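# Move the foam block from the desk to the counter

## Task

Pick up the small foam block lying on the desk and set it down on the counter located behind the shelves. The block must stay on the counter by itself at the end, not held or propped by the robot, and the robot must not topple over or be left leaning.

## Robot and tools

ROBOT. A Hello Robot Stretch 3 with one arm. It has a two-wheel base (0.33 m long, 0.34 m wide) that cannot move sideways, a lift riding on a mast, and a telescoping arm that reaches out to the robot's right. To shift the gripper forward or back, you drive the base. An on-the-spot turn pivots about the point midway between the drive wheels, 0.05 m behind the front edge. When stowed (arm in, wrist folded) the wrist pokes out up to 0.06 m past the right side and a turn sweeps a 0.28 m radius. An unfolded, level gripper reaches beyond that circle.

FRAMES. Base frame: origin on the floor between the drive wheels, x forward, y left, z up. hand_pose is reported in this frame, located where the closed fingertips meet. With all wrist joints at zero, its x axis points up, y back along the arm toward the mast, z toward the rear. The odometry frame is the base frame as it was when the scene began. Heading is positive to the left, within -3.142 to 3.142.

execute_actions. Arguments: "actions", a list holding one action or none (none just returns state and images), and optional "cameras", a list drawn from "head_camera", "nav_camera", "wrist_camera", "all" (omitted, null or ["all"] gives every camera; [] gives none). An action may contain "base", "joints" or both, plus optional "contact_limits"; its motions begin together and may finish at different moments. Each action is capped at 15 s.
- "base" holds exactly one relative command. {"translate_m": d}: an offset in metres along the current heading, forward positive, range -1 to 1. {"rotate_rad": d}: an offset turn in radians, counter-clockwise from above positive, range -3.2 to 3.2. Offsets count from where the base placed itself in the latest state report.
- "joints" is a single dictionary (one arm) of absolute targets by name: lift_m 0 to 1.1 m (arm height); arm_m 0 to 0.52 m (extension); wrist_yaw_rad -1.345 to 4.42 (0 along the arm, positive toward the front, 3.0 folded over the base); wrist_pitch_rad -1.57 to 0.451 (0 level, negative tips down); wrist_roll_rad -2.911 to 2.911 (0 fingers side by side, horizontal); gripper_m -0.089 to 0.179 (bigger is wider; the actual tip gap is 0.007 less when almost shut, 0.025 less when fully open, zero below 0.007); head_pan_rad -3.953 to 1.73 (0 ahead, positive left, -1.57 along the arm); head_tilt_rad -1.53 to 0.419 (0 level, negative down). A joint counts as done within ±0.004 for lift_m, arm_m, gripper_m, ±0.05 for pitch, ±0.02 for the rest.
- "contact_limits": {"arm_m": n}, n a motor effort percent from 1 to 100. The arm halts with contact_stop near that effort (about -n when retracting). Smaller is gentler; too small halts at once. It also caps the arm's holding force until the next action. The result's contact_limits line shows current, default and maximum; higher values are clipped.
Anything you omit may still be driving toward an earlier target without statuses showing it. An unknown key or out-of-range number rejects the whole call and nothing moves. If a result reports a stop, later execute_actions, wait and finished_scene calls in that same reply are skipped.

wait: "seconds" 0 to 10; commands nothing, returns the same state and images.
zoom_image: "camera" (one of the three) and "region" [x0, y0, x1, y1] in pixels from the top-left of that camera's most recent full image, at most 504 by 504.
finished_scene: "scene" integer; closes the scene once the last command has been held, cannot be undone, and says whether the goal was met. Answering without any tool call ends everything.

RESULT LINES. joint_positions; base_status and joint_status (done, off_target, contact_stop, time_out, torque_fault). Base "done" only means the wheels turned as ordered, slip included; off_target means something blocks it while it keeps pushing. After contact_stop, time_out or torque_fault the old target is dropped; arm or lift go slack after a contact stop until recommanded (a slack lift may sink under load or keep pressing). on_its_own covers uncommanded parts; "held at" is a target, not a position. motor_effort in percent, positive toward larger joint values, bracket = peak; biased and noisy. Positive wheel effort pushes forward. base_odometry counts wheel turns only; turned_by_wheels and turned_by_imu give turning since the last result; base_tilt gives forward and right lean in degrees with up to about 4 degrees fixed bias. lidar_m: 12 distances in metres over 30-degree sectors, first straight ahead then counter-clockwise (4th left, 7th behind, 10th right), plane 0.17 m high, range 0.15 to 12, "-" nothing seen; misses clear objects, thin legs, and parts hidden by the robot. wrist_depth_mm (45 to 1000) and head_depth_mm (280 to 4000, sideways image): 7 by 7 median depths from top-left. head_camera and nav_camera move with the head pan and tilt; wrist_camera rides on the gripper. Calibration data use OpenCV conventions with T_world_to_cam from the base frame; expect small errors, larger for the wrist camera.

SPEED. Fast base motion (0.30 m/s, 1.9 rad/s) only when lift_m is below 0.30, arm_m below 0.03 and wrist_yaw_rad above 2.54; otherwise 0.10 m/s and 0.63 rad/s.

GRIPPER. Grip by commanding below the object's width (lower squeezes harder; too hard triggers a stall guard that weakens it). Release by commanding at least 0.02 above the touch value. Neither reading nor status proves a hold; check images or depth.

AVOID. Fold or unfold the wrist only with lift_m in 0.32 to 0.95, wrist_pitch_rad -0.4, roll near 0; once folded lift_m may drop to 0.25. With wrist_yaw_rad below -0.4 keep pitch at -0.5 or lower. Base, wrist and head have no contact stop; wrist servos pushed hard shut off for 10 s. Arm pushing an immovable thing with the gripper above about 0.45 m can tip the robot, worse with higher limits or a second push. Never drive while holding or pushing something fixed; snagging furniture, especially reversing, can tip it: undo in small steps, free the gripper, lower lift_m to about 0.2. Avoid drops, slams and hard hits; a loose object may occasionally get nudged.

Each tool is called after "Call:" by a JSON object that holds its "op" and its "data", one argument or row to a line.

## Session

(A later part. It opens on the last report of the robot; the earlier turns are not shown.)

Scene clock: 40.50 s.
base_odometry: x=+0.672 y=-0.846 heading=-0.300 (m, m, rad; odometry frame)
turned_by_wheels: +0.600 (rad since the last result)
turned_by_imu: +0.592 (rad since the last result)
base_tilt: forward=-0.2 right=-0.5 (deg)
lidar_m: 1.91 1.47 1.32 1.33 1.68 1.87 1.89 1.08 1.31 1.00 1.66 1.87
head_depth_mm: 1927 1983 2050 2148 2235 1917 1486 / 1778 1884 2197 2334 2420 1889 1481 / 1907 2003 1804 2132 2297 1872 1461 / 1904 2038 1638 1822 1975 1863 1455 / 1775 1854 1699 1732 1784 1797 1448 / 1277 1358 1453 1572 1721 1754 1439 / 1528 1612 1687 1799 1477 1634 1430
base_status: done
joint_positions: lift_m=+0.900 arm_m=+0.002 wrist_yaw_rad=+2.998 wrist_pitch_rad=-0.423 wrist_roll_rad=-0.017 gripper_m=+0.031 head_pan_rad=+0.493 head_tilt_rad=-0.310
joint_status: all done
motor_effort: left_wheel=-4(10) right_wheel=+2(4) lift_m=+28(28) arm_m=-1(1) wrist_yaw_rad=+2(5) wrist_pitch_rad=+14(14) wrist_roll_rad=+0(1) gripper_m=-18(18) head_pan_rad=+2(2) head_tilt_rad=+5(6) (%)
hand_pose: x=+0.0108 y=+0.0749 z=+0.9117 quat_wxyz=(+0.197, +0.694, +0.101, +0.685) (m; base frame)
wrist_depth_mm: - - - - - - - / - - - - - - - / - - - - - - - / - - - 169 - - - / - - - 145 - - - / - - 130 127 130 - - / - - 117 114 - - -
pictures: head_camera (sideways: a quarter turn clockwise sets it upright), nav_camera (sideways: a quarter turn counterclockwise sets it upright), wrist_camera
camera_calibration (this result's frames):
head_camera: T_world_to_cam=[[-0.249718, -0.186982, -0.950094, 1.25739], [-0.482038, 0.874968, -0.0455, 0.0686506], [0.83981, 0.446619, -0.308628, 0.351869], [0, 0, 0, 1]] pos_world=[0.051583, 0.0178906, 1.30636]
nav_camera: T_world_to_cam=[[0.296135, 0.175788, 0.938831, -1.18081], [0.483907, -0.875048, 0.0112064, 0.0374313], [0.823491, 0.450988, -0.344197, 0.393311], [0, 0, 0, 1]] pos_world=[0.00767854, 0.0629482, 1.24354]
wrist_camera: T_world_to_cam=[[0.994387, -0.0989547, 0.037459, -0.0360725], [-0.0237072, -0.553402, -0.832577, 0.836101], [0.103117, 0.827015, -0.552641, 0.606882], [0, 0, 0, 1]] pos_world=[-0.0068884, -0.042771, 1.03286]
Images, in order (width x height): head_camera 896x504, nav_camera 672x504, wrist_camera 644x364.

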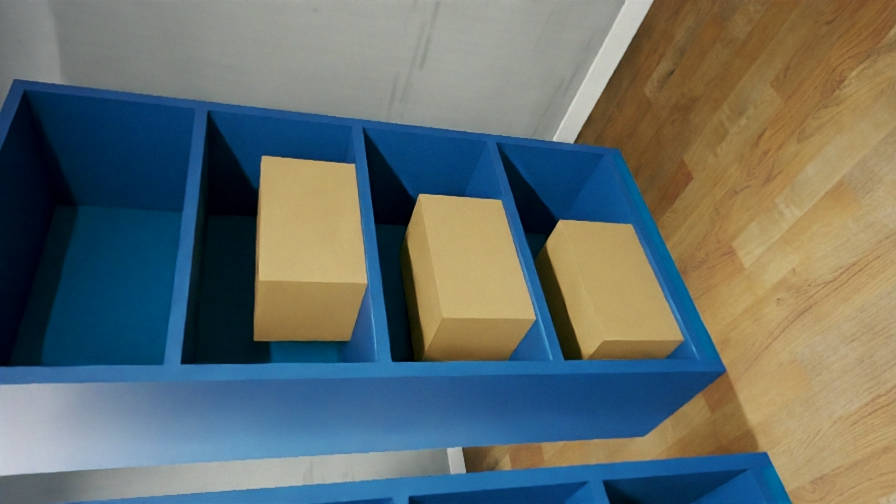

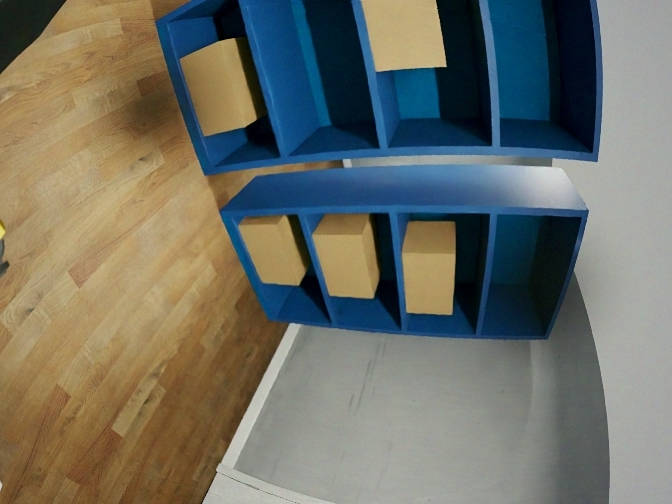

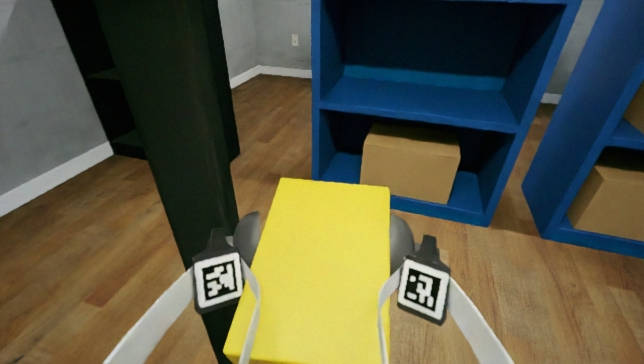

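Call:
{"op": "execute_actions", "data": {
  "actions": [
    {"joints":{"lift_m":0.29,"head_pan_rad":0.9},"base":{"translate_m":1.0}}
  ],
  "cameras": ["head_camera","nav_camera"]
}}

Scene clock: 49.47 s.
base_odometry: x=+1.627 y=-1.141 heading=-0.300 (m, m, rad; odometry frame)
turned_by_wheels: +0.000 (rad since the last result)
turned_by_imu: +0.003 (rad since the last result)
base_tilt: forward=-0.3 right=-0.4 (deg)
lidar_m: 0.98 1.12 0.92 0.92 1.18 2.79 2.04 1.83 1.27 1.58 1.03 0.96
head_depth_mm: 1013 992 1040 1093 1500 1597 1485 / 1223 1204 1170 1146 1316 1277 1365 / 1226 1306 944 994 1453 1569 1379 / 1193 1262 913 965 1070 1125 1256 / 1156 1222 887 934 1035 1082 1189 / 1124 1190 886 911 1014 1046 1154 / 1088 1162 1238 1046 1330 1039 1127
base_status: done
joint_positions: lift_m=+0.290 arm_m=+0.002 wrist_yaw_rad=+2.999 wrist_pitch_rad=-0.423 wrist_roll_rad=-0.017 gripper_m=+0.031 head_pan_rad=+0.893 head_tilt_rad=-0.309
joint_status: all done
motor_effort: left_wheel=-4(12) right_wheel=+3(8) lift_m=+28(29) arm_m=-1(1) wrist_yaw_rad=+1(3) wrist_pitch_rad=+13(14) wrist_roll_rad=+0(1) gripper_m=-18(18) head_pan_rad=+2(28) head_tilt_rad=+6(5) (%)
hand_pose: x=+0.0105 y=+0.0750 z=+0.3018 quat_wxyz=(+0.197, +0.694, +0.101, +0.685) (m; base frame)
wrist_depth_mm: - - - - 835 765 - / - - - - 887 812 - / 940 977 960 - 916 875 845 / 724 732 731 168 760 752 760 / 582 587 - 145 580 596 598 / 491 500 128 128 130 498 507 / 430 - 115 114 418 434 440
pictures: head_camera (sideways: a quarter turn clockwise sets it upright), nav_camera (sideways: a quarter turn counterclockwise sets it upright)
camera_calibration (this result's frames):
head_camera: T_world_to_cam=[[-0.15694, -0.269239, -0.9502, 1.25696], [-0.784811, 0.618062, -0.0455036, 0.0705023], [0.599534, 0.738586, -0.308301, 0.352908], [0, 0, 0, 1]] pos_world=[0.0410188, 0.034195, 1.30638]
nav_camera: T_world_to_cam=[[0.204053, 0.277015, 0.938949, -1.18041], [0.786572, -0.617397, 0.0112106, 0.0355796], [0.58281, 0.736263, -0.343874, 0.394358], [0, 0, 0, 1]] pos_world=[-0.0169568, 0.0586055, 1.24355]
Images, in order (width x height): head_camera 896x504, nav_camera 672x504.

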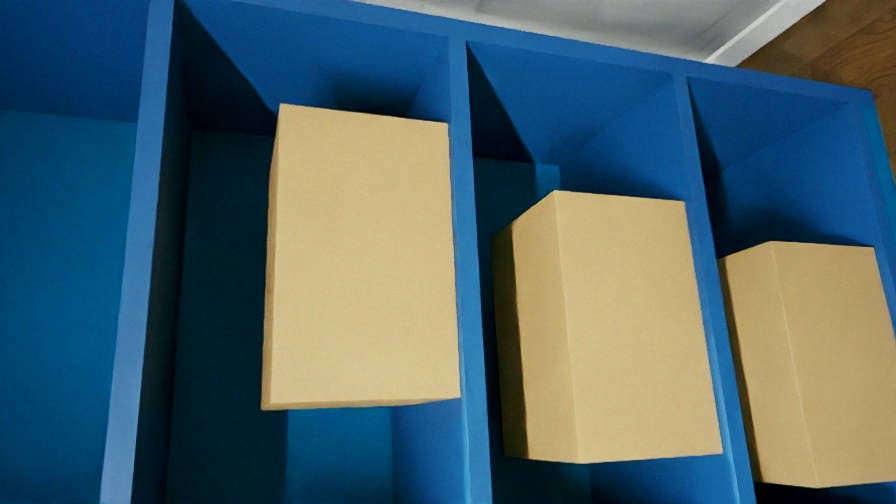

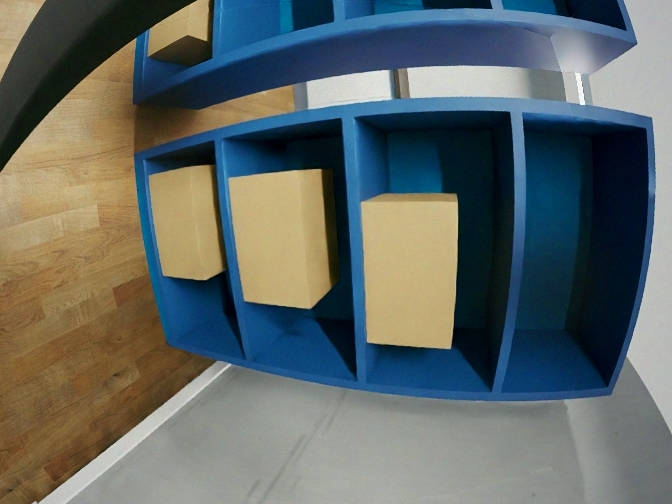

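Call:
{"op": "execute_actions", "data": {
  "actions": [
    {"joints":{"head_pan_rad":0,"head_tilt_rad":-0.5},"base":{"rotate_rad":2.7}}
  ],
  "cameras": ["head_camera","nav_camera"]
}}

Scene clock: 52.47 s.
base_odometry: x=+1.627 y=-1.141 heading=+2.400 (m, m, rad; odometry frame)
turned_by_wheels: +2.700 (rad since the last result)
turned_by_imu: +2.661 (rad since the last result)
base_tilt: forward=-0.2 right=-0.4 (deg)
lidar_m: 2.79 2.01 1.78 1.27 1.39 1.00 0.96 1.00 0.97 0.92 0.93 1.27
head_depth_mm: 2367 2574 2768 2484 1997 1575 1290 / 2357 2607 2864 2753 1984 1563 1289 / 2371 2565 2853 2728 1972 1553 1278 / 2379 2560 2845 2687 1958 1540 1267 / 2346 2565 2831 2644 1950 1533 1265 / 2348 2546 2829 2628 1937 1525 1259 / 2341 2559 2833 2629 1915 1516 1255
base_status: done
joint_positions: lift_m=+0.290 arm_m=+0.002 wrist_yaw_rad=+2.999 wrist_pitch_rad=-0.423 wrist_roll_rad=-0.017 gripper_m=+0.031 head_pan_rad=+0.007 head_tilt_rad=-0.494
joint_status: all done
motor_effort: left_wheel=-4(16) right_wheel=+2(10) lift_m=+28(28) arm_m=-1(1) wrist_yaw_rad=+1(2) wrist_pitch_rad=+13(13) wrist_roll_rad=+0(0) gripper_m=-19(19) head_pan_rad=-3(41) head_tilt_rad=-4(25) (%)
hand_pose: x=+0.0105 y=+0.0750 z=+0.3018 quat_wxyz=(+0.197, +0.694, +0.101, +0.685) (m; base frame)
wrist_depth_mm: - - - - - - - / - - - - - - - / 957 938 949 - - - - / 709 735 742 169 744 760 744 / 583 584 - 145 570 607 598 / 486 505 128 128 131 507 497 / 431 - 115 114 419 430 430
pictures: head_camera (sideways: a quarter turn clockwise sets it upright), nav_camera (sideways: a quarter turn counterclockwise sets it upright)
camera_calibration (this result's frames):
head_camera: T_world_to_cam=[[-0.477326, -0.0499193, -0.877307, 1.1638], [-0.0258201, 0.998751, -0.0427813, 0.0623176], [0.878347, 0.00223155, -0.478019, 0.572067], [0, 0, 0, 1]] pos_world=[0.0546473, -0.00542029, 1.29713]
nav_camera: T_world_to_cam=[[0.51047, 0.0183263, 0.8597, -1.07888], [0.0211128, -0.999739, 0.00877516, 0.043422], [0.859636, 0.0136712, -0.510723, 0.609786], [0, 0, 0, 1]] pos_world=[0.0256272, 0.0548461, 1.23857]
Images, in order (width x height): head_camera 896x504, nav_camera 672x504.

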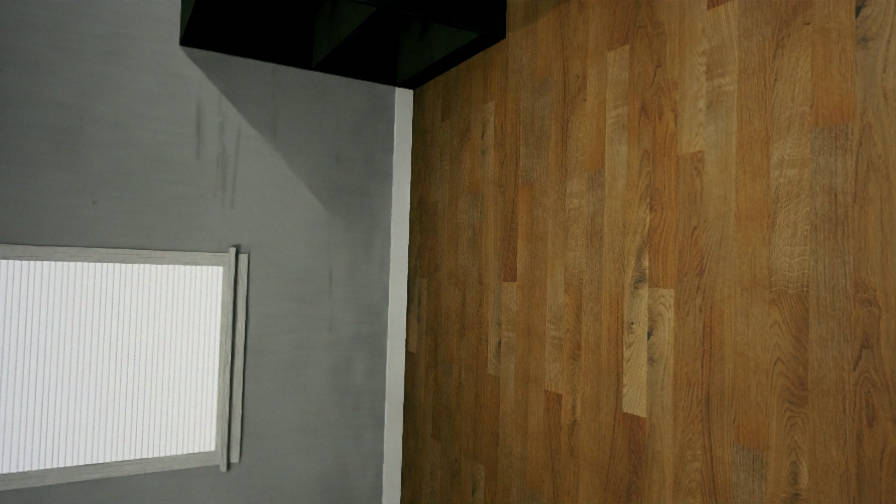

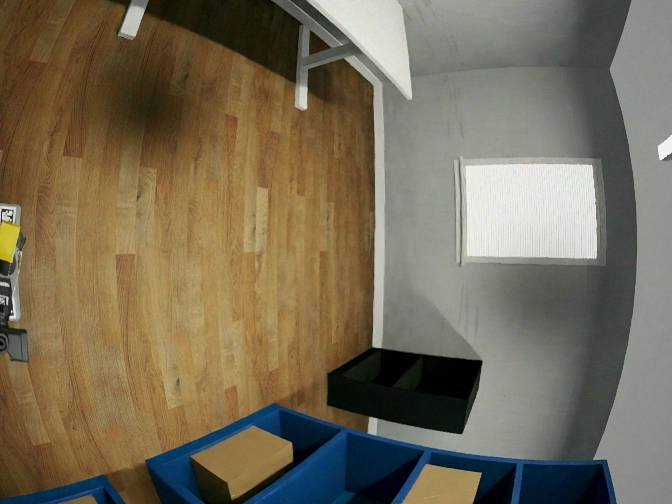

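Call:
{"op": "execute_actions", "data": {
  "actions": [
    {"joints":{"head_pan_rad":-0.8,"head_tilt_rad":-0.4},"base":{"translate_m":1.0}}
  ],
  "cameras": ["head_camera","nav_camera"]
}}

Scene clock: 57.67 s.
base_odometry: x=+0.890 y=-0.466 heading=+2.400 (m, m, rad; odometry frame)
turned_by_wheels: +0.000 (rad since the last result)
turned_by_imu: +0.004 (rad since the last result)
base_tilt: forward=-0.3 right=-0.4 (deg)
lidar_m: 1.79 1.85 1.40 1.73 1.78 2.04 1.95 1.30 0.93 0.89 0.93 1.31
head_depth_mm: 2813 2966 3055 963 1048 1124 1287 / 2819 3074 3343 3293 2241 1631 1272 / 2463 2709 2990 3168 2223 1674 1354 / 2222 2386 1452 1559 1780 1666 1354 / 2003 2153 1663 1684 1771 1650 1338 / 1819 1956 1908 1983 1988 1641 1334 / 1675 1785 1873 2004 2069 1640 1328
base_status: done
joint_positions: lift_m=+0.290 arm_m=+0.002 wrist_yaw_rad=+2.999 wrist_pitch_rad=-0.423 wrist_roll_rad=-0.017 gripper_m=+0.031 head_pan_rad=-0.793 head_tilt_rad=-0.408
joint_status: all done
motor_effort: left_wheel=-4(13) right_wheel=+2(9) lift_m=+28(28) arm_m=-1(1) wrist_yaw_rad=+1(1) wrist_pitch_rad=+14(14) wrist_roll_rad=+0(1) gripper_m=-18(19) head_pan_rad=-3(35) head_tilt_rad=+4(18) (%)
hand_pose: x=+0.0105 y=+0.0750 z=+0.3018 quat_wxyz=(+0.197, +0.694, +0.101, +0.685) (m; base frame)
wrist_depth_mm: - - - - - - - / - - - - - - - / 940 954 966 - - - - / 715 724 734 169 733 745 753 / 592 577 - 145 570 587 595 / 490 509 129 127 130 499 503 / 439 - 114 113 419 430 436
pictures: head_camera (sideways: a quarter turn clockwise sets it upright), nav_camera (sideways: a quarter turn counterclockwise sets it upright)
camera_calibration (this result's frames):
head_camera: T_world_to_cam=[[-0.314077, 0.252478, -0.915211, 1.21225], [0.701056, 0.711732, -0.0442397, 0.0597872], [0.640215, -0.655509, -0.40054, 0.472701], [0, 0, 0, 1]] pos_world=[0.0361953, -0.0387598, 1.30144]
nav_camera: T_world_to_cam=[[0.315487, -0.299259, 0.900506, -1.13092], [-0.702976, -0.711144, 0.0099538, 0.0463035], [0.637411, -0.636174, -0.434729, 0.512258], [0, 0, 0, 1]] pos_world=[0.0628217, 0.0203761, 1.24063]
Images, in order (width x height): head_camera 896x504, nav_camera 672x504.

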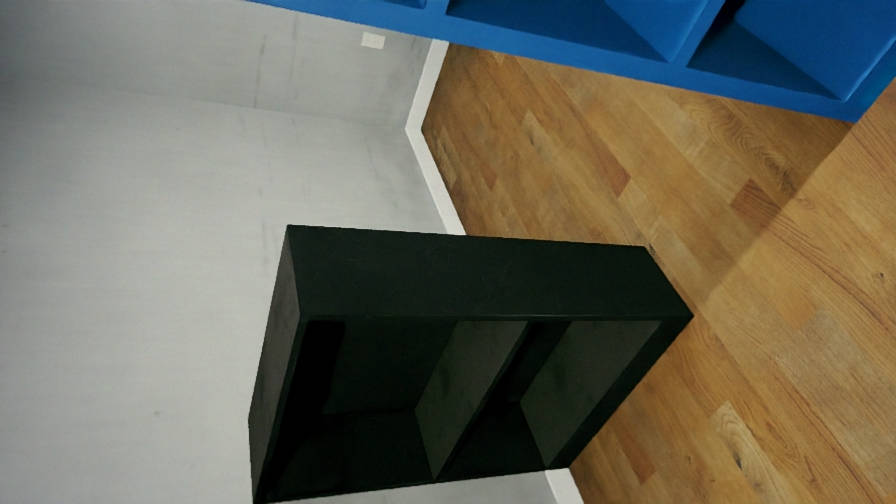

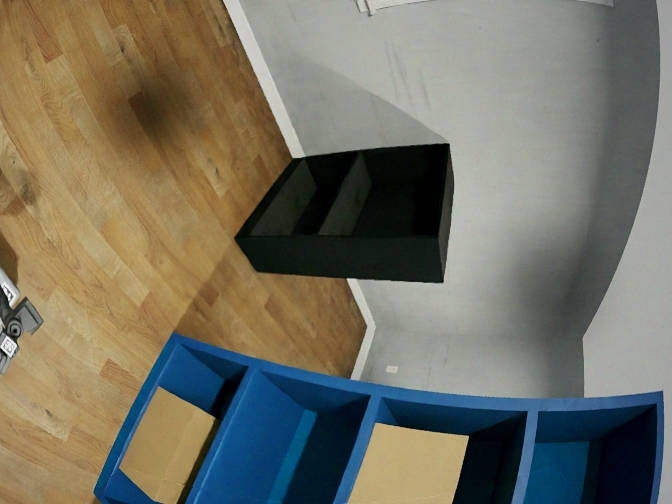

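Call:
{"op": "execute_actions", "data": {
  "actions": [
    {"base":{"translate_m":0.72}}
  ],
  "cameras": []
}}

Call:
{"op": "execute_actions", "data": {
  "actions": [
    {"joints":{"head_pan_rad":0,"head_tilt_rad":-0.6},"base":{"rotate_rad":-1.57}}
  ],
  "cameras": ["head_camera","nav_camera"]
}}

Scene clock: 62.03 s.
base_odometry: x=+0.359 y=+0.021 heading=+2.400 (m, m, rad; odometry frame)
turned_by_wheels: +0.000 (rad since the last result)
turned_by_imu: +0.003 (rad since the last result)
base_tilt: forward=-0.2 right=-0.6 (deg)
lidar_m: 1.07 1.10 1.48 1.31 1.81 1.87 2.67 1.27 0.92 1.12 0.89 1.12
head_depth_mm: 1879 2133 2221 1192 1240 1103 1274 / 1624 1829 1251 1303 1320 1460 1290 / 1449 1593 1352 1444 1396 1551 1327 / 1295 1408 1474 1566 1545 1549 1347 / 1172 1259 1349 1460 1600 1623 1335 / 1072 1146 1233 1333 1460 1551 1336 / 983 1051 1125 1205 1302 1412 1329
base_status: done
joint_positions: lift_m=+0.290 arm_m=+0.002 wrist_yaw_rad=+2.999 wrist_pitch_rad=-0.423 wrist_roll_rad=-0.017 gripper_m=+0.031 head_pan_rad=-0.793 head_tilt_rad=-0.408
joint_status: not commanded
motor_effort: left_wheel=-4(13) right_wheel=+2(7) lift_m=+27(28) arm_m=-1(1) wrist_yaw_rad=+1(1) wrist_pitch_rad=+13(14) wrist_roll_rad=+0(0) gripper_m=-18(18) head_pan_rad=-3(3) head_tilt_rad=+5(5) (%)
hand_pose: x=+0.0105 y=+0.0750 z=+0.3018 quat_wxyz=(+0.197, +0.694, +0.101, +0.685) (m; base frame)
wrist_depth_mm: - - - - - - - / - - - - - - - / 955 943 949 - - - 962 / 716 720 730 169 750 765 741 / 579 571 - 145 576 602 612 / 486 508 129 128 130 500 499 / 437 - 114 114 416 428 426
pictures: none
No camera images: the call's "cameras" was empty. Leave "cameras" out to get every camera's image.

Scene clock: 64.13 s.
base_odometry: x=+0.359 y=+0.021 heading=+0.830 (m, m, rad; odometry frame)
turned_by_wheels: -1.570 (rad since the last result)
turned_by_imu: -1.548 (rad since the last result)
base_tilt: forward=-0.3 right=-0.4 (deg)
lidar_m: 1.11 0.89 1.12 1.07 1.10 1.48 1.32 1.80 1.87 2.68 1.27 0.92
head_depth_mm: 939 926 912 1049 1390 1398 1225 / 2554 2252 1307 1290 1272 1388 1213 / 2545 2307 2562 2302 1721 1440 1215 / 2533 2301 2537 2280 1756 1432 1208 / 2537 2823 3044 2274 1755 1427 1197 / 2565 2811 2995 2080 1410 1378 1196 / 2541 974 982 1220 1481 1365 1193
base_status: done
joint_positions: lift_m=+0.290 arm_m=+0.002 wrist_yaw_rad=+2.999 wrist_pitch_rad=-0.423 wrist_roll_rad=-0.017 gripper_m=+0.031 head_pan_rad=-0.007 head_tilt_rad=-0.593
joint_status: all done
motor_effort: left_wheel=+4(16) right_wheel=-3(8) lift_m=+28(27) arm_m=-1(1) wrist_yaw_rad=+1(2) wrist_pitch_rad=+13(14) wrist_roll_rad=+0(0) gripper_m=-18(19) head_pan_rad=+3(38) head_tilt_rad=-4(25) (%)
hand_pose: x=+0.0105 y=+0.0750 z=+0.3018 quat_wxyz=(+0.197, +0.694, +0.101, +0.685) (m; base frame)
wrist_depth_mm: 896 - 969 - - - - / - - - - - - - / 919 969 973 - - - 868 / 713 725 736 168 739 733 735 / 582 579 - 145 574 597 604 / 485 514 128 128 130 500 497 / 432 - 114 114 418 433 431
pictures: head_camera (sideways: a quarter turn clockwise sets it upright), nav_camera (sideways: a quarter turn counterclockwise sets it upright)
camera_calibration (this result's frames):
head_camera: T_world_to_cam=[[-0.562241, -0.0425721, -0.825877, 1.09725], [-0.0158329, 0.999045, -0.0407199, 0.0595675], [0.826822, -0.00981839, -0.562379, 0.682142], [0, 0, 0, 1]] pos_world=[0.0538532, -0.00610083, 1.29224]
nav_camera: T_world_to_cam=[[0.593037, 0.0105273, 0.805106, -1.00821], [0.00777871, -0.999943, 0.0073451, 0.0453662], [0.805138, 0.00190677, -0.593085, 0.717273], [0, 0, 0, 1]] pos_world=[0.0200471, 0.0546096, 1.23678]
Images, in order (width x height): head_camera 896x504, nav_camera 672x504.

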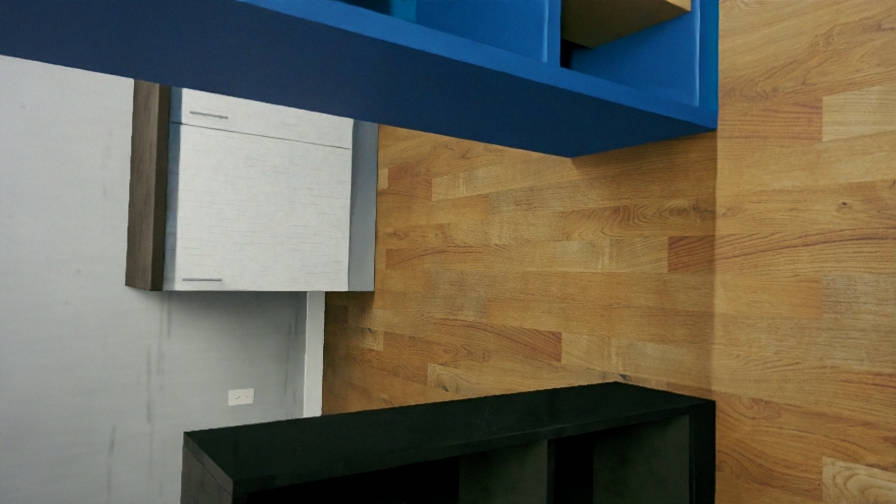

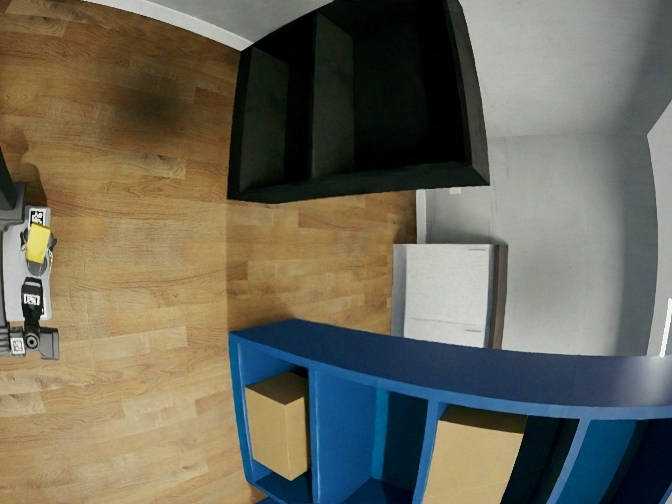

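Call:
{"op": "execute_actions", "data": {
  "actions": [
    {"base":{"translate_m":1.0}}
  ],
  "cameras": []
}}

Call:
{"op": "execute_actions", "data": {
  "actions": [
    {"base":{"translate_m":0.85},"joints":{"head_pan_rad":-0.8}}
  ],
  "cameras": ["head_camera","nav_camera"]
}}

Scene clock: 73.33 s.
base_odometry: x=+1.034 y=+0.759 heading=+0.830 (m, m, rad; odometry frame)
turned_by_wheels: +0.000 (rad since the last result)
turned_by_imu: +0.004 (rad since the last result)
base_tilt: forward=-0.2 right=-0.4 (deg)
lidar_m: 1.42 1.58 0.29 0.28 0.29 1.52 2.31 2.64 0.34 0.33 0.34 1.48
head_depth_mm: 1685 1767 1477 1701 1805 1457 1222 / 1684 1741 1478 1686 1786 1448 1216 / 1679 1711 1470 1683 1763 1437 1216 / 1686 1666 1464 1682 1751 1432 1209 / 1682 1842 2031 2165 1755 1423 1200 / 1688 1866 2108 2242 1738 1414 1203 / 1681 1872 2118 2232 1726 1412 1188
base_status: done
joint_positions: lift_m=+0.290 arm_m=+0.002 wrist_yaw_rad=+2.999 wrist_pitch_rad=-0.423 wrist_roll_rad=-0.017 gripper_m=+0.031 head_pan_rad=-0.007 head_tilt_rad=-0.593
joint_status: not commanded
motor_effort: left_wheel=+4(18) right_wheel=-3(6) lift_m=+28(28) arm_m=-1(1) wrist_yaw_rad=+1(1) wrist_pitch_rad=+14(14) wrist_roll_rad=+0(1) gripper_m=-18(18) head_pan_rad=+4(1) head_tilt_rad=-4(4) (%)
hand_pose: x=+0.0105 y=+0.0750 z=+0.3018 quat_wxyz=(+0.197, +0.694, +0.101, +0.685) (m; base frame)
wrist_depth_mm: 914 - 282 288 306 - - / - - 306 315 - - - / 968 956 336 346 869 - - / 722 721 371 168 690 737 751 / 578 585 - 145 575 598 604 / 492 506 128 128 130 507 500 / 429 - 114 114 419 428 425
pictures: none
No camera images: the call's "cameras" was empty. Leave "cameras" out to get every camera's image.

Scene clock: 78.00 s.
base_odometry: x=+1.607 y=+1.386 heading=+0.830 (m, m, rad; odometry frame)
turned_by_wheels: +0.000 (rad since the last result)
turned_by_imu: +0.004 (rad since the last result)
base_tilt: forward=-0.2 right=-0.5 (deg)
lidar_m: 0.57 1.20 1.16 1.11 1.05 0.78 3.16 0.63 0.76 2.00 0.82 0.60
head_depth_mm: 1984 2111 1353 1742 1798 1466 1228 / 1722 1738 1141 1374 1675 1448 1217 / 1535 1613 1032 1132 1392 1442 1208 / 1381 1490 965 959 1147 1358 1209 / 1257 1356 954 843 976 1156 1201 / 1151 1242 941 748 848 984 1168 / 1059 1155 930 688 749 855 995
base_status: done
joint_positions: lift_m=+0.290 arm_m=+0.002 wrist_yaw_rad=+2.999 wrist_pitch_rad=-0.423 wrist_roll_rad=-0.017 gripper_m=+0.031 head_pan_rad=-0.793 head_tilt_rad=-0.594
joint_status: all done
motor_effort: left_wheel=+3(16) right_wheel=-2(5) lift_m=+28(28) arm_m=-1(1) wrist_yaw_rad=+1(1) wrist_pitch_rad=+13(13) wrist_roll_rad=+1(0) gripper_m=-18(18) head_pan_rad=-3(35) head_tilt_rad=-4(4) (%)
hand_pose: x=+0.0105 y=+0.0750 z=+0.3018 quat_wxyz=(+0.197, +0.694, +0.101, +0.685) (m; base frame)
wrist_depth_mm: 916 - - - - - - / 943 - - - - - - / 957 960 958 - - - - / 731 743 736 169 747 760 757 / 578 575 - 145 570 600 596 / 480 504 128 128 130 505 503 / 438 - 115 114 420 427 434
pictures: head_camera (sideways: a quarter turn clockwise sets it upright), nav_camera (sideways: a quarter turn counterclockwise sets it upright)
camera_calibration (this result's frames):
head_camera: T_world_to_cam=[[-0.427813, 0.368064, -0.825533, 1.09598], [0.695626, 0.71725, -0.0407059, 0.0552094], [0.577132, -0.591677, -0.562884, 0.684322], [0, 0, 0, 1]] pos_world=[0.035527, -0.0380931, 1.29221]
nav_camera: T_world_to_cam=[[0.426896, -0.412489, 0.804744, -1.00672], [-0.701967, -0.712172, 0.00733603, 0.0497075], [0.57009, -0.568035, -0.593577, 0.719347], [0, 0, 0, 1]] pos_world=[0.0545653, 0.0287535, 1.23678]
Images, in order (width x height): head_camera 896x504, nav_camera 672x504.

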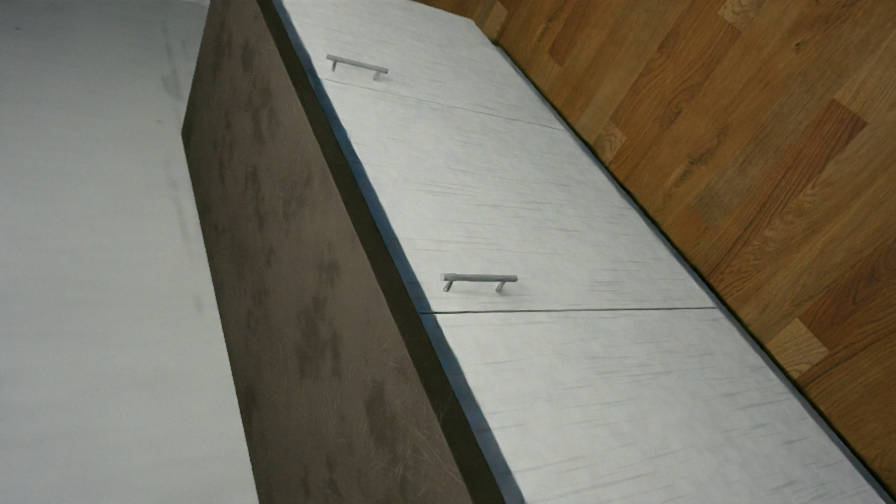

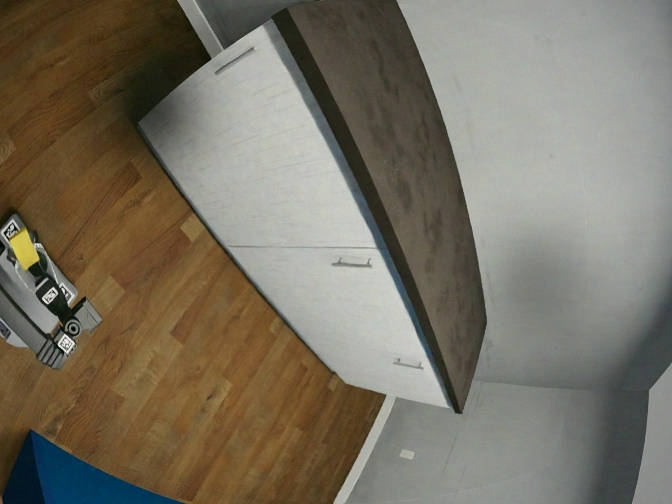

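Call:
{"op": "execute_actions", "data": {
  "actions": [
    {"base":{"rotate_rad":1.57},"joints":{"head_pan_rad":-1.57,"head_tilt_rad":-0.5}}
  ],
  "cameras": []
}}

Call:
{"op": "execute_actions", "data": {
  "actions": [
    {"base":{"translate_m":-0.4},"joints":{"lift_m":0.94}}
  ],
  "cameras": []
}}

Call:
{"op": "execute_actions", "data": {
  "actions": [
    {"joints":{"lift_m":1.05,"wrist_yaw_rad":0.0}}
  ]
}}

Scene clock: 80.37 s.
base_odometry: x=+1.607 y=+1.386 heading=+2.400 (m, m, rad; odometry frame)
turned_by_wheels: +1.570 (rad since the last result)
turned_by_imu: +1.547 (rad since the last result)
base_tilt: forward=-0.2 right=-0.3 (deg)
lidar_m: 1.11 1.06 0.78 3.58 0.67 0.76 2.00 0.83 0.60 0.57 1.20 1.15
head_depth_mm: 956 1047 1124 810 690 800 942 / 956 1049 1124 802 694 801 943 / 956 1047 1127 793 693 798 946 / 960 1047 1125 785 691 801 947 / 955 1048 1128 779 694 802 974 / 954 1050 1161 1298 1470 1513 1255 / 958 1051 1156 1292 1471 1495 1248
base_status: done
joint_positions: lift_m=+0.290 arm_m=+0.002 wrist_yaw_rad=+2.999 wrist_pitch_rad=-0.423 wrist_roll_rad=-0.017 gripper_m=+0.031 head_pan_rad=-1.563 head_tilt_rad=-0.507
joint_status: all done
motor_effort: left_wheel=-4(12) right_wheel=+2(8) lift_m=+28(27) arm_m=-1(1) wrist_yaw_rad=+1(1) wrist_pitch_rad=+14(13) wrist_roll_rad=+1(0) gripper_m=-18(19) head_pan_rad=-3(36) head_tilt_rad=+4(19) (%)
hand_pose: x=+0.0105 y=+0.0750 z=+0.3018 quat_wxyz=(+0.197, +0.694, +0.101, +0.685) (m; base frame)
wrist_depth_mm: 473 - - - 720 718 752 / 512 544 - - 792 776 808 / 555 583 974 - 867 895 935 / 621 642 733 168 751 751 749 / 585 590 - 145 575 595 613 / 493 511 128 127 130 502 501 / 432 - 115 114 421 434 431
pictures: none
No camera images: the call's "cameras" was empty. Leave "cameras" out to get every camera's image.

Scene clock: 87.10 s.
base_odometry: x=+1.902 y=+1.116 heading=+2.400 (m, m, rad; odometry frame)
turned_by_wheels: +0.000 (rad since the last result)
turned_by_imu: -0.004 (rad since the last result)
base_tilt: forward=-0.1 right=-0.5 (deg)
lidar_m: 1.51 1.04 1.00 0.53 0.55 0.74 1.95 0.84 0.60 0.58 0.60 1.57
head_depth_mm: 962 1053 1134 810 701 - - / 966 1055 1133 801 703 778 - / 959 1056 1132 793 703 774 - / 965 1057 1129 784 703 786 - / 966 1054 1122 777 702 777 - / 963 1055 1118 772 702 794 - / 965 1051 1116 762 702 811 957
base_status: done
joint_positions: lift_m=+0.940 arm_m=+0.002 wrist_yaw_rad=+2.999 wrist_pitch_rad=-0.423 wrist_roll_rad=-0.017 gripper_m=+0.031 head_pan_rad=-1.563 head_tilt_rad=-0.507
joint_status: all done
motor_effort: left_wheel=-4(18) right_wheel=+2(4) lift_m=+39(40) arm_m=-1(1) wrist_yaw_rad=+1(2) wrist_pitch_rad=+14(14) wrist_roll_rad=+0(0) gripper_m=-18(18) head_pan_rad=-3(3) head_tilt_rad=+3(3) (%)
hand_pose: x=+0.0105 y=+0.0750 z=+0.9514 quat_wxyz=(+0.197, +0.694, +0.101, +0.685) (m; base frame)
wrist_depth_mm: 477 - 501 518 - 945 757 / 511 512 544 569 - 943 821 / 553 570 599 641 - - 918 / 610 633 664 169 - - - / 663 698 - 145 - - - / 757 809 130 128 131 - - / 869 939 117 114 - - -
pictures: none
No camera images: the call's "cameras" was empty. Leave "cameras" out to get every camera's image.

Scene clock: 89.60 s.
base_odometry: x=+1.902 y=+1.116 heading=+2.400 (m, m, rad; odometry frame)
turned_by_wheels: +0.000 (rad since the last result)
turned_by_imu: +0.000 (rad since the last result)
base_tilt: forward=-0.1 right=-0.5 (deg)
lidar_m: 1.51 1.04 0.99 0.53 0.55 0.74 1.95 0.84 0.60 0.58 0.60 1.57
head_depth_mm: 961 1055 1149 - - - - / 961 1054 1149 - - - - / 963 1057 1151 - - - - / 962 1057 1129 - - 820 985 / 965 1052 1123 777 708 812 957 / 964 1055 1117 770 703 812 957 / 963 1056 1112 765 702 810 959
base_status: not commanded
joint_positions: lift_m=+1.050 arm_m=+0.002 wrist_yaw_rad=+0.002 wrist_pitch_rad=-0.422 wrist_roll_rad=-0.017 gripper_m=+0.031 head_pan_rad=-1.563 head_tilt_rad=-0.507
joint_status: all done
motor_effort: left_wheel=-4(4) right_wheel=+2(2) lift_m=+39(40) arm_m=-1(1) wrist_yaw_rad=-3(3) wrist_pitch_rad=+13(14) wrist_roll_rad=+0(0) gripper_m=-18(18) head_pan_rad=-4(4) head_tilt_rad=+3(3) (%)
hand_pose: x=-0.0211 y=-0.3703 z=+1.0614 quat_wxyz=(+0.698, +0.150, -0.685, -0.147) (m; base frame)
wrist_depth_mm: 814 810 805 814 825 779 791 / 913 880 845 864 862 868 848 / 963 621 619 638 640 652 652 / 469 475 475 169 486 488 492 / 421 423 414 145 402 416 413 / 527 511 131 128 130 488 480 / - 607 556 114 556 563 560
pictures: head_camera (sideways: a quarter turn clockwise sets it upright), nav_camera (sideways: a quarter turn counterclockwise sets it upright), wrist_camera
camera_calibration (this result's frames):
head_camera: T_world_to_cam=[[-0.0502645, 0.488133, -0.871321, 1.15339], [0.998732, 0.0268985, -0.0425454, 0.05576], [0.00266944, -0.872355, -0.488866, 0.591523], [0, 0, 0, 1]] pos_world=[0.000705976, -0.0484875, 1.29652]
nav_camera: T_world_to_cam=[[0.018688, -0.521073, 0.853307, -1.06755], [-0.999726, -0.0217708, 0.00860034, 0.0498769], [0.0140957, -0.853234, -0.521337, 0.628754], [0, 0, 0, 1]] pos_world=[0.0609509, -0.0187108, 1.23831]
wrist_camera: T_world_to_cam=[[-0.998228, -0.0462082, 0.0374945, -0.0766039], [-0.056763, 0.550288, -0.833043, 1.12215], [0.0178606, -0.833695, -0.551936, 0.443597], [0, 0, 0, 1]] pos_world=[-0.0206943, -0.251223, 1.18251]
Images, in order (width x height): head_camera 896x504, nav_camera 672x504, wrist_camera 644x364.

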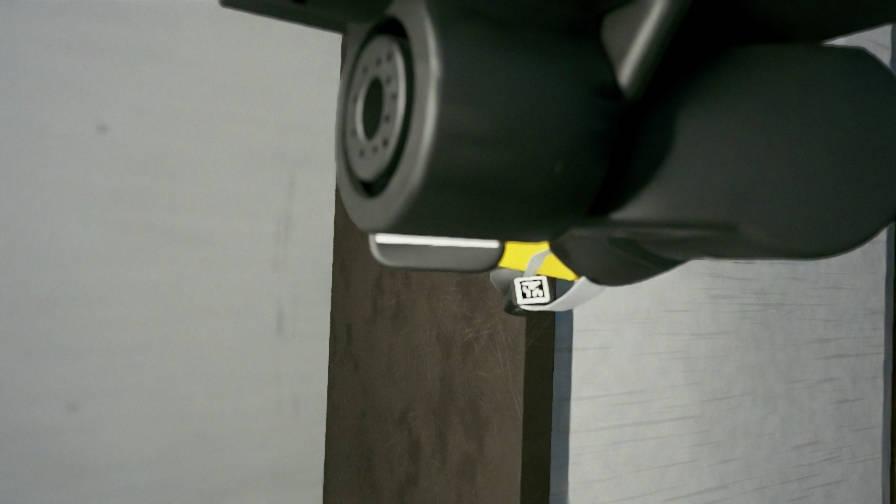

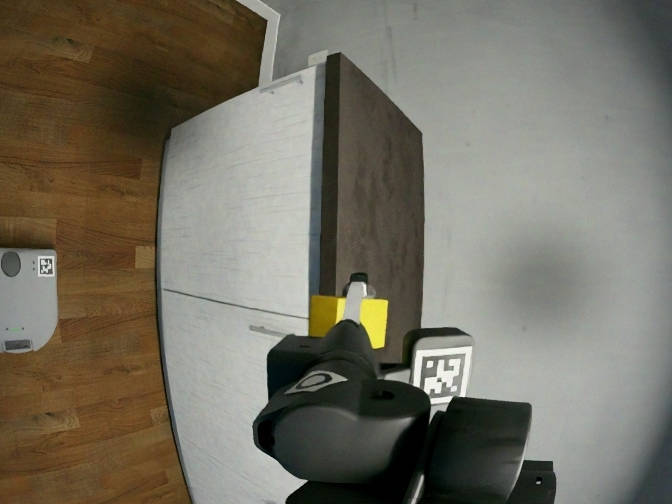

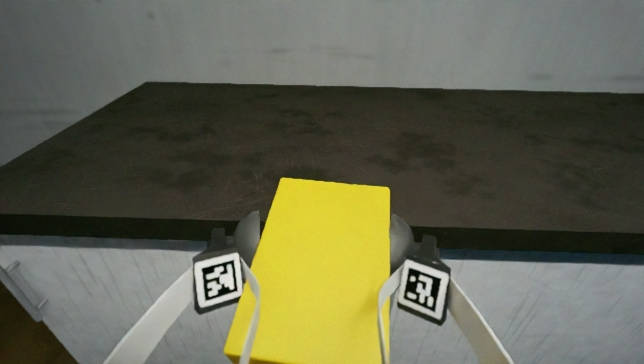

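Call:
{"op": "execute_actions", "data": {
  "actions": [
    {"joints":{"arm_m":0.38,"wrist_pitch_rad":-0.6}}
  ],
  "cameras": []
}}

Call:
{"op": "execute_actions", "data": {
  "actions": [
    {"joints":{"lift_m":0.97}}
  ]
}}

Scene clock: 93.80 s.
base_odometry: x=+1.902 y=+1.116 heading=+2.400 (m, m, rad; odometry frame)
turned_by_wheels: +0.000 (rad since the last result)
turned_by_imu: -0.001 (rad since the last result)
base_tilt: forward=-0.2 right=-0.5 (deg)
lidar_m: 1.50 1.04 1.00 0.53 0.55 0.74 1.95 0.84 0.60 0.58 0.60 1.57
head_depth_mm: 965 - 1149 809 701 809 959 / 961 1071 1130 799 701 809 960 / 961 - 1150 791 703 811 958 / 964 1040 1128 748 703 812 959 / 962 1057 1121 776 701 809 958 / 963 1057 1117 769 702 811 957 / 959 1058 1116 763 702 810 957
base_status: not commanded
joint_positions: lift_m=+1.050 arm_m=+0.380 wrist_yaw_rad=+0.000 wrist_pitch_rad=-0.613 wrist_roll_rad=-0.017 gripper_m=+0.031 head_pan_rad=-1.563 head_tilt_rad=-0.507
joint_status: all done
motor_effort: left_wheel=-4(4) right_wheel=+3(2) lift_m=+39(39) arm_m=+3(3) wrist_yaw_rad=+0(2) wrist_pitch_rad=+7(12) wrist_roll_rad=+0(0) gripper_m=-18(18) head_pan_rad=-3(3) head_tilt_rad=+4(4) (%)
hand_pose: x=-0.0215 y=-0.7205 z=+1.0214 quat_wxyz=(+0.680, +0.215, -0.668, -0.212) (m; base frame)
wrist_depth_mm: 514 510 509 509 503 504 493 / 521 527 528 530 528 528 528 / 414 416 415 422 418 423 420 / 349 350 349 169 351 355 352 / 297 300 297 146 296 305 304 / 262 260 132 128 130 266 264 / 232 233 223 113 229 235 235
pictures: none
No camera images: the call's "cameras" was empty. Leave "cameras" out to get every camera's image.

Scene clock: 95.37 s.
base_odometry: x=+1.902 y=+1.116 heading=+2.400 (m, m, rad; odometry frame)
turned_by_wheels: +0.000 (rad since the last result)
turned_by_imu: +0.000 (rad since the last result)
base_tilt: forward=-0.2 right=-0.5 (deg)
lidar_m: 1.51 1.05 1.00 0.53 0.55 0.74 1.96 0.84 0.60 0.58 0.60 1.57
head_depth_mm: 962 1054 1132 - 715 809 961 / 962 1056 - 762 701 813 956 / 964 1051 - 754 702 810 960 / 962 1054 1125 715 701 810 959 / 963 1058 1115 777 702 810 957 / 965 1055 1115 768 703 810 960 / 963 1057 1116 763 702 810 959
base_status: not commanded
joint_positions: lift_m=+0.970 arm_m=+0.380 wrist_yaw_rad=+0.000 wrist_pitch_rad=-0.613 wrist_roll_rad=-0.017 gripper_m=+0.031 head_pan_rad=-1.563 head_tilt_rad=-0.507
joint_status: all done
motor_effort: left_wheel=-4(4) right_wheel=+2(2) lift_m=+27(34) arm_m=+3(3) wrist_yaw_rad=+0(1) wrist_pitch_rad=+8(8) wrist_roll_rad=+0(0) gripper_m=-18(18) head_pan_rad=-3(4) head_tilt_rad=+4(4) (%)
hand_pose: x=-0.0215 y=-0.7204 z=+0.9418 quat_wxyz=(+0.680, +0.216, -0.668, -0.212) (m; base frame)
wrist_depth_mm: 469 476 482 476 480 477 477 / 352 355 359 358 363 365 367 / 286 287 289 291 289 290 293 / 238 239 240 168 241 241 243 / 204 206 206 145 201 208 207 / 179 180 131 128 130 181 181 / 159 159 153 114 158 161 161
pictures: head_camera (sideways: a quarter turn clockwise sets it upright), nav_camera (sideways: a quarter turn counterclockwise sets it upright), wrist_camera
camera_calibration (this result's frames):
head_camera: T_world_to_cam=[[-0.0502574, 0.488133, -0.871321, 1.15339], [0.998733, 0.0268841, -0.0425454, 0.05576], [0.00265686, -0.872355, -0.488866, 0.591523], [0, 0, 0, 1]] pos_world=[0.000705277, -0.0484874, 1.29652]
nav_camera: T_world_to_cam=[[0.0186805, -0.521073, 0.853307, -1.06755], [-0.999726, -0.0217563, 0.00860034, 0.0498769], [0.0140834, -0.853235, -0.521337, 0.628754], [0, 0, 0, 1]] pos_world=[0.0609506, -0.0187115, 1.23831]
wrist_camera: T_world_to_cam=[[-0.998299, -0.0508934, 0.0284406, -0.0835165], [-0.0559289, 0.698264, -0.713652, 1.20926], [0.0164611, -0.714029, -0.699923, 0.311255], [0, 0, 0, 1]] pos_world=[-0.0208653, -0.62639, 1.08322]
Images, in order (width x height): head_camera 896x504, nav_camera 672x504, wrist_camera 644x364.

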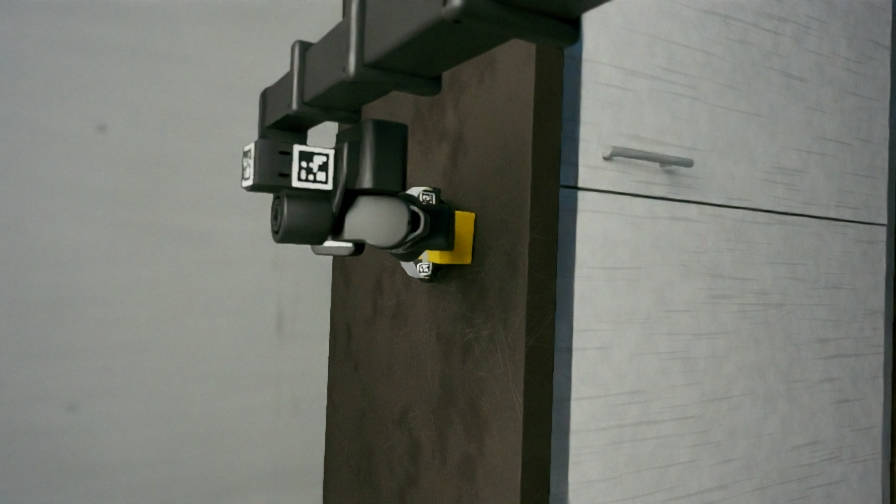

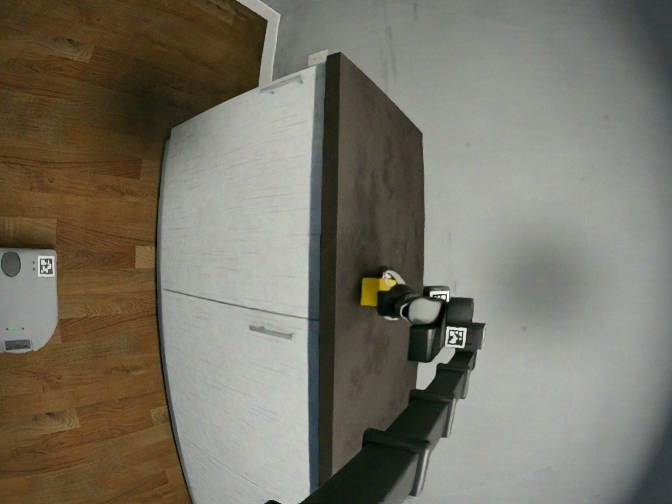

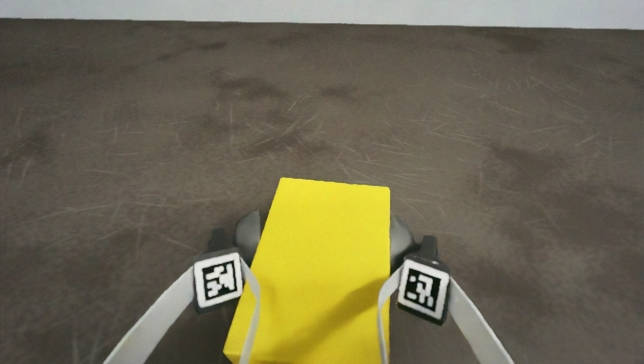

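Depths match the desk grasp; release.

Call:
{"op": "execute_actions", "data": {
  "actions": [
    {"joints":{"gripper_m":0.15}}
  ],
  "cameras": []
}}

Call:
{"op": "execute_actions", "data": {
  "actions": [
    {"joints":{"lift_m":1.08}}
  ],
  "cameras": []
}}

Call:
{"op": "execute_actions", "data": {
  "actions": [
    {"joints":{"arm_m":0.0}}
  ]
}}

Scene clock: 97.17 s.
base_odometry: x=+1.902 y=+1.116 heading=+2.400 (m, m, rad; odometry frame)
turned_by_wheels: +0.000 (rad since the last result)
turned_by_imu: +0.000 (rad since the last result)
base_tilt: forward=-0.2 right=-0.4 (deg)
lidar_m: 1.51 1.04 1.00 0.53 0.55 0.74 1.95 0.84 0.60 0.58 0.60 1.57
head_depth_mm: 963 1052 1130 - 714 811 958 / 960 1056 - 762 702 811 959 / 963 1056 - 752 702 809 958 / 963 1056 1119 720 702 809 961 / 963 1050 1120 775 701 812 958 / 961 1052 1116 771 700 811 958 / 964 1055 1114 763 702 812 959
base_status: not commanded
joint_positions: lift_m=+0.970 arm_m=+0.380 wrist_yaw_rad=+0.000 wrist_pitch_rad=-0.613 wrist_roll_rad=-0.017 gripper_m=+0.150 head_pan_rad=-1.563 head_tilt_rad=-0.507
joint_status: all done
motor_effort: left_wheel=-4(4) right_wheel=+2(3) lift_m=+27(28) arm_m=+3(3) wrist_yaw_rad=-1(0) wrist_pitch_rad=+7(8) wrist_roll_rad=+1(0) gripper_m=+0(91) head_pan_rad=-3(4) head_tilt_rad=+4(3) (%)
hand_pose: x=-0.0215 y=-0.7204 z=+0.9418 quat_wxyz=(+0.680, +0.216, -0.668, -0.212) (m; base frame)
wrist_depth_mm: 470 477 475 473 482 475 473 / 358 357 360 361 362 366 362 / 287 284 285 286 290 290 290 / 238 238 239 241 243 240 241 / 205 211 206 153 205 214 208 / 183 - 175 133 181 - 181 / - 160 153 119 160 157 161
pictures: none
No camera images: the call's "cameras" was empty. Leave "cameras" out to get every camera's image.

Scene clock: 99.00 s.
base_odometry: x=+1.902 y=+1.116 heading=+2.400 (m, m, rad; odometry frame)
turned_by_wheels: +0.000 (rad since the last result)
turned_by_imu: +0.000 (rad since the last result)
base_tilt: forward=-0.3 right=-0.4 (deg)
lidar_m: 1.51 1.05 1.00 0.53 0.55 0.74 1.95 0.84 0.60 0.58 0.60 1.58
head_depth_mm: 949 1081 1132 808 699 811 960 / 950 1061 1132 799 700 810 959 / 949 - 1117 793 701 812 956 / 962 1048 1086 735 700 811 959 / 962 1054 1116 778 701 811 960 / 964 1054 1113 769 701 810 960 / 961 1055 1110 762 700 810 955
base_status: not commanded
joint_positions: lift_m=+1.080 arm_m=+0.380 wrist_yaw_rad=+0.000 wrist_pitch_rad=-0.613 wrist_roll_rad=-0.017 gripper_m=+0.150 head_pan_rad=-1.563 head_tilt_rad=-0.507
joint_status: all done
motor_effort: left_wheel=-4(4) right_wheel=+2(2) lift_m=+39(41) arm_m=+3(3) wrist_yaw_rad=-1(1) wrist_pitch_rad=+8(8) wrist_roll_rad=+0(0) gripper_m=+0(0) head_pan_rad=-4(3) head_tilt_rad=+4(4) (%)
hand_pose: x=-0.0215 y=-0.7204 z=+1.0513 quat_wxyz=(+0.680, +0.216, -0.668, -0.212) (m; base frame)
wrist_depth_mm: 518 511 511 506 505 496 487 / 561 551 551 555 541 545 528 / 463 462 471 471 471 476 478 / 386 391 393 391 393 395 395 / 331 344 333 336 338 347 337 / 298 - 293 249 292 - 298 / 258 262 261 222 261 258 267
pictures: none
No camera images: the call's "cameras" was empty. Leave "cameras" out to get every camera's image.

Scene clock: 103.00 s.
base_odometry: x=+1.902 y=+1.116 heading=+2.400 (m, m, rad; odometry frame)
turned_by_wheels: +0.000 (rad since the last result)
turned_by_imu: -0.001 (rad since the last result)
base_tilt: forward=-0.2 right=-0.4 (deg)
lidar_m: 1.51 1.04 1.00 0.53 0.55 0.74 1.96 0.84 0.61 0.58 0.60 1.57
head_depth_mm: 964 1030 - - - - 996 / 960 1026 - - - - - / 964 1029 - - - - 1013 / 964 1057 1130 712 650 808 972 / 962 1054 1119 777 701 811 958 / 965 1052 1114 769 703 809 958 / 962 1051 1116 763 702 810 959
base_status: not commanded
joint_positions: lift_m=+1.080 arm_m=+0.002 wrist_yaw_rad=+0.000 wrist_pitch_rad=-0.613 wrist_roll_rad=-0.017 gripper_m=+0.150 head_pan_rad=-1.563 head_tilt_rad=-0.507
joint_status: all done
joint sent to its limit — the command would take arm_m past its lower limit, so that joint was sent only as far as its limit.
motor_effort: left_wheel=-4(4) right_wheel=+2(2) lift_m=+39(39) arm_m=-1(2) wrist_yaw_rad=-1(0) wrist_pitch_rad=+7(7) wrist_roll_rad=+0(0) gripper_m=+0(0) head_pan_rad=-4(3) head_tilt_rad=+4(4) (%)
hand_pose: x=-0.0215 y=-0.3422 z=+1.0513 quat_wxyz=(+0.680, +0.216, -0.668, -0.212) (m; base frame)
wrist_depth_mm: 892 768 793 781 777 789 797 / 939 579 588 593 593 606 594 / 469 472 466 476 472 476 478 / 478 440 430 433 421 425 423 / 590 540 568 555 538 522 526 / - - 685 687 678 - 647 / - - 932 917 884 902 863
pictures: head_camera (sideways: a quarter turn clockwise sets it upright), nav_camera (sideways: a quarter turn counterclockwise sets it upright), wrist_camera
camera_calibration (this result's frames):
head_camera: T_world_to_cam=[[-0.0502561, 0.488126, -0.871325, 1.15339], [0.998733, 0.0268812, -0.0425456, 0.0557602], [0.0026546, -0.872359, -0.488859, 0.591514], [0, 0, 0, 1]] pos_world=[0.00070515, -0.0484874, 1.29652]
nav_camera: T_world_to_cam=[[0.0186791, -0.521067, 0.853312, -1.06755], [-0.999726, -0.0217536, 0.00860045, 0.0498768], [0.0140812, -0.853239, -0.52133, 0.628745], [0, 0, 0, 1]] pos_world=[0.0609506, -0.0187122, 1.23831]
wrist_camera: T_world_to_cam=[[-0.998299, -0.0508917, 0.0284408, -0.0673857], [-0.0559279, 0.698265, -0.713652, 1.02338], [0.0164598, -0.714028, -0.699923, 0.657975], [0, 0, 0, 1]] pos_world=[-0.0208655, -0.248209, 1.19279]
Images, in order (width x height): head_camera 896x504, nav_camera 672x504, wrist_camera 644x364.

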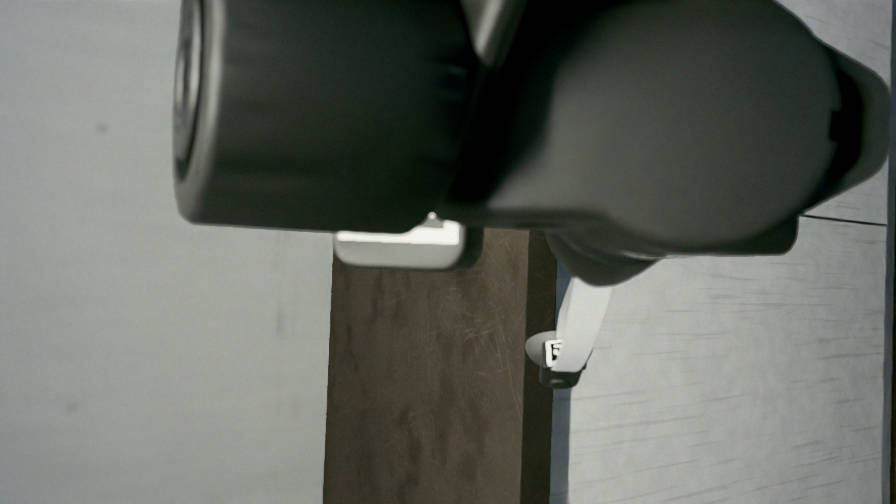

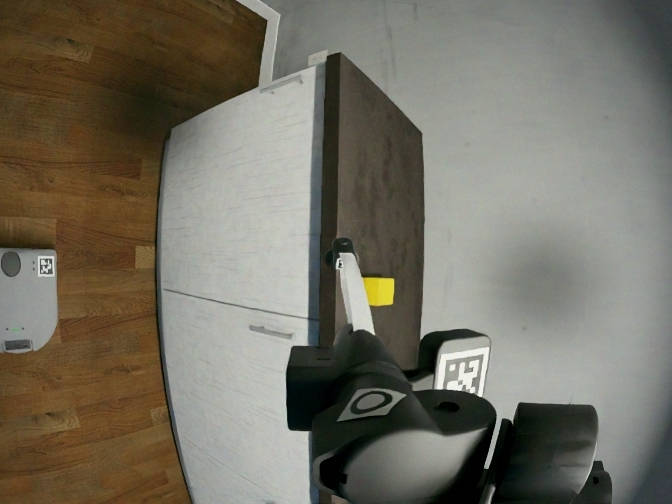

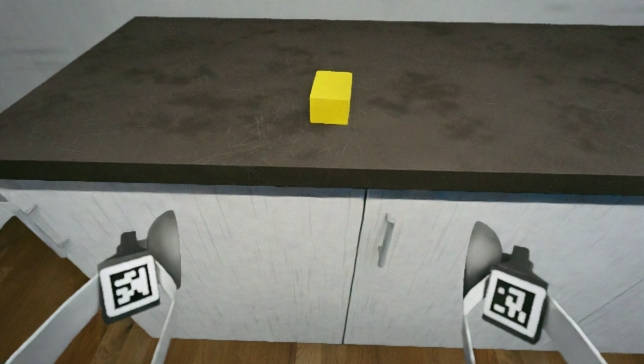

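Call:
{"op": "finished_scene", "data": {
  "scene": 1
}}

The scene is finished: the task was done.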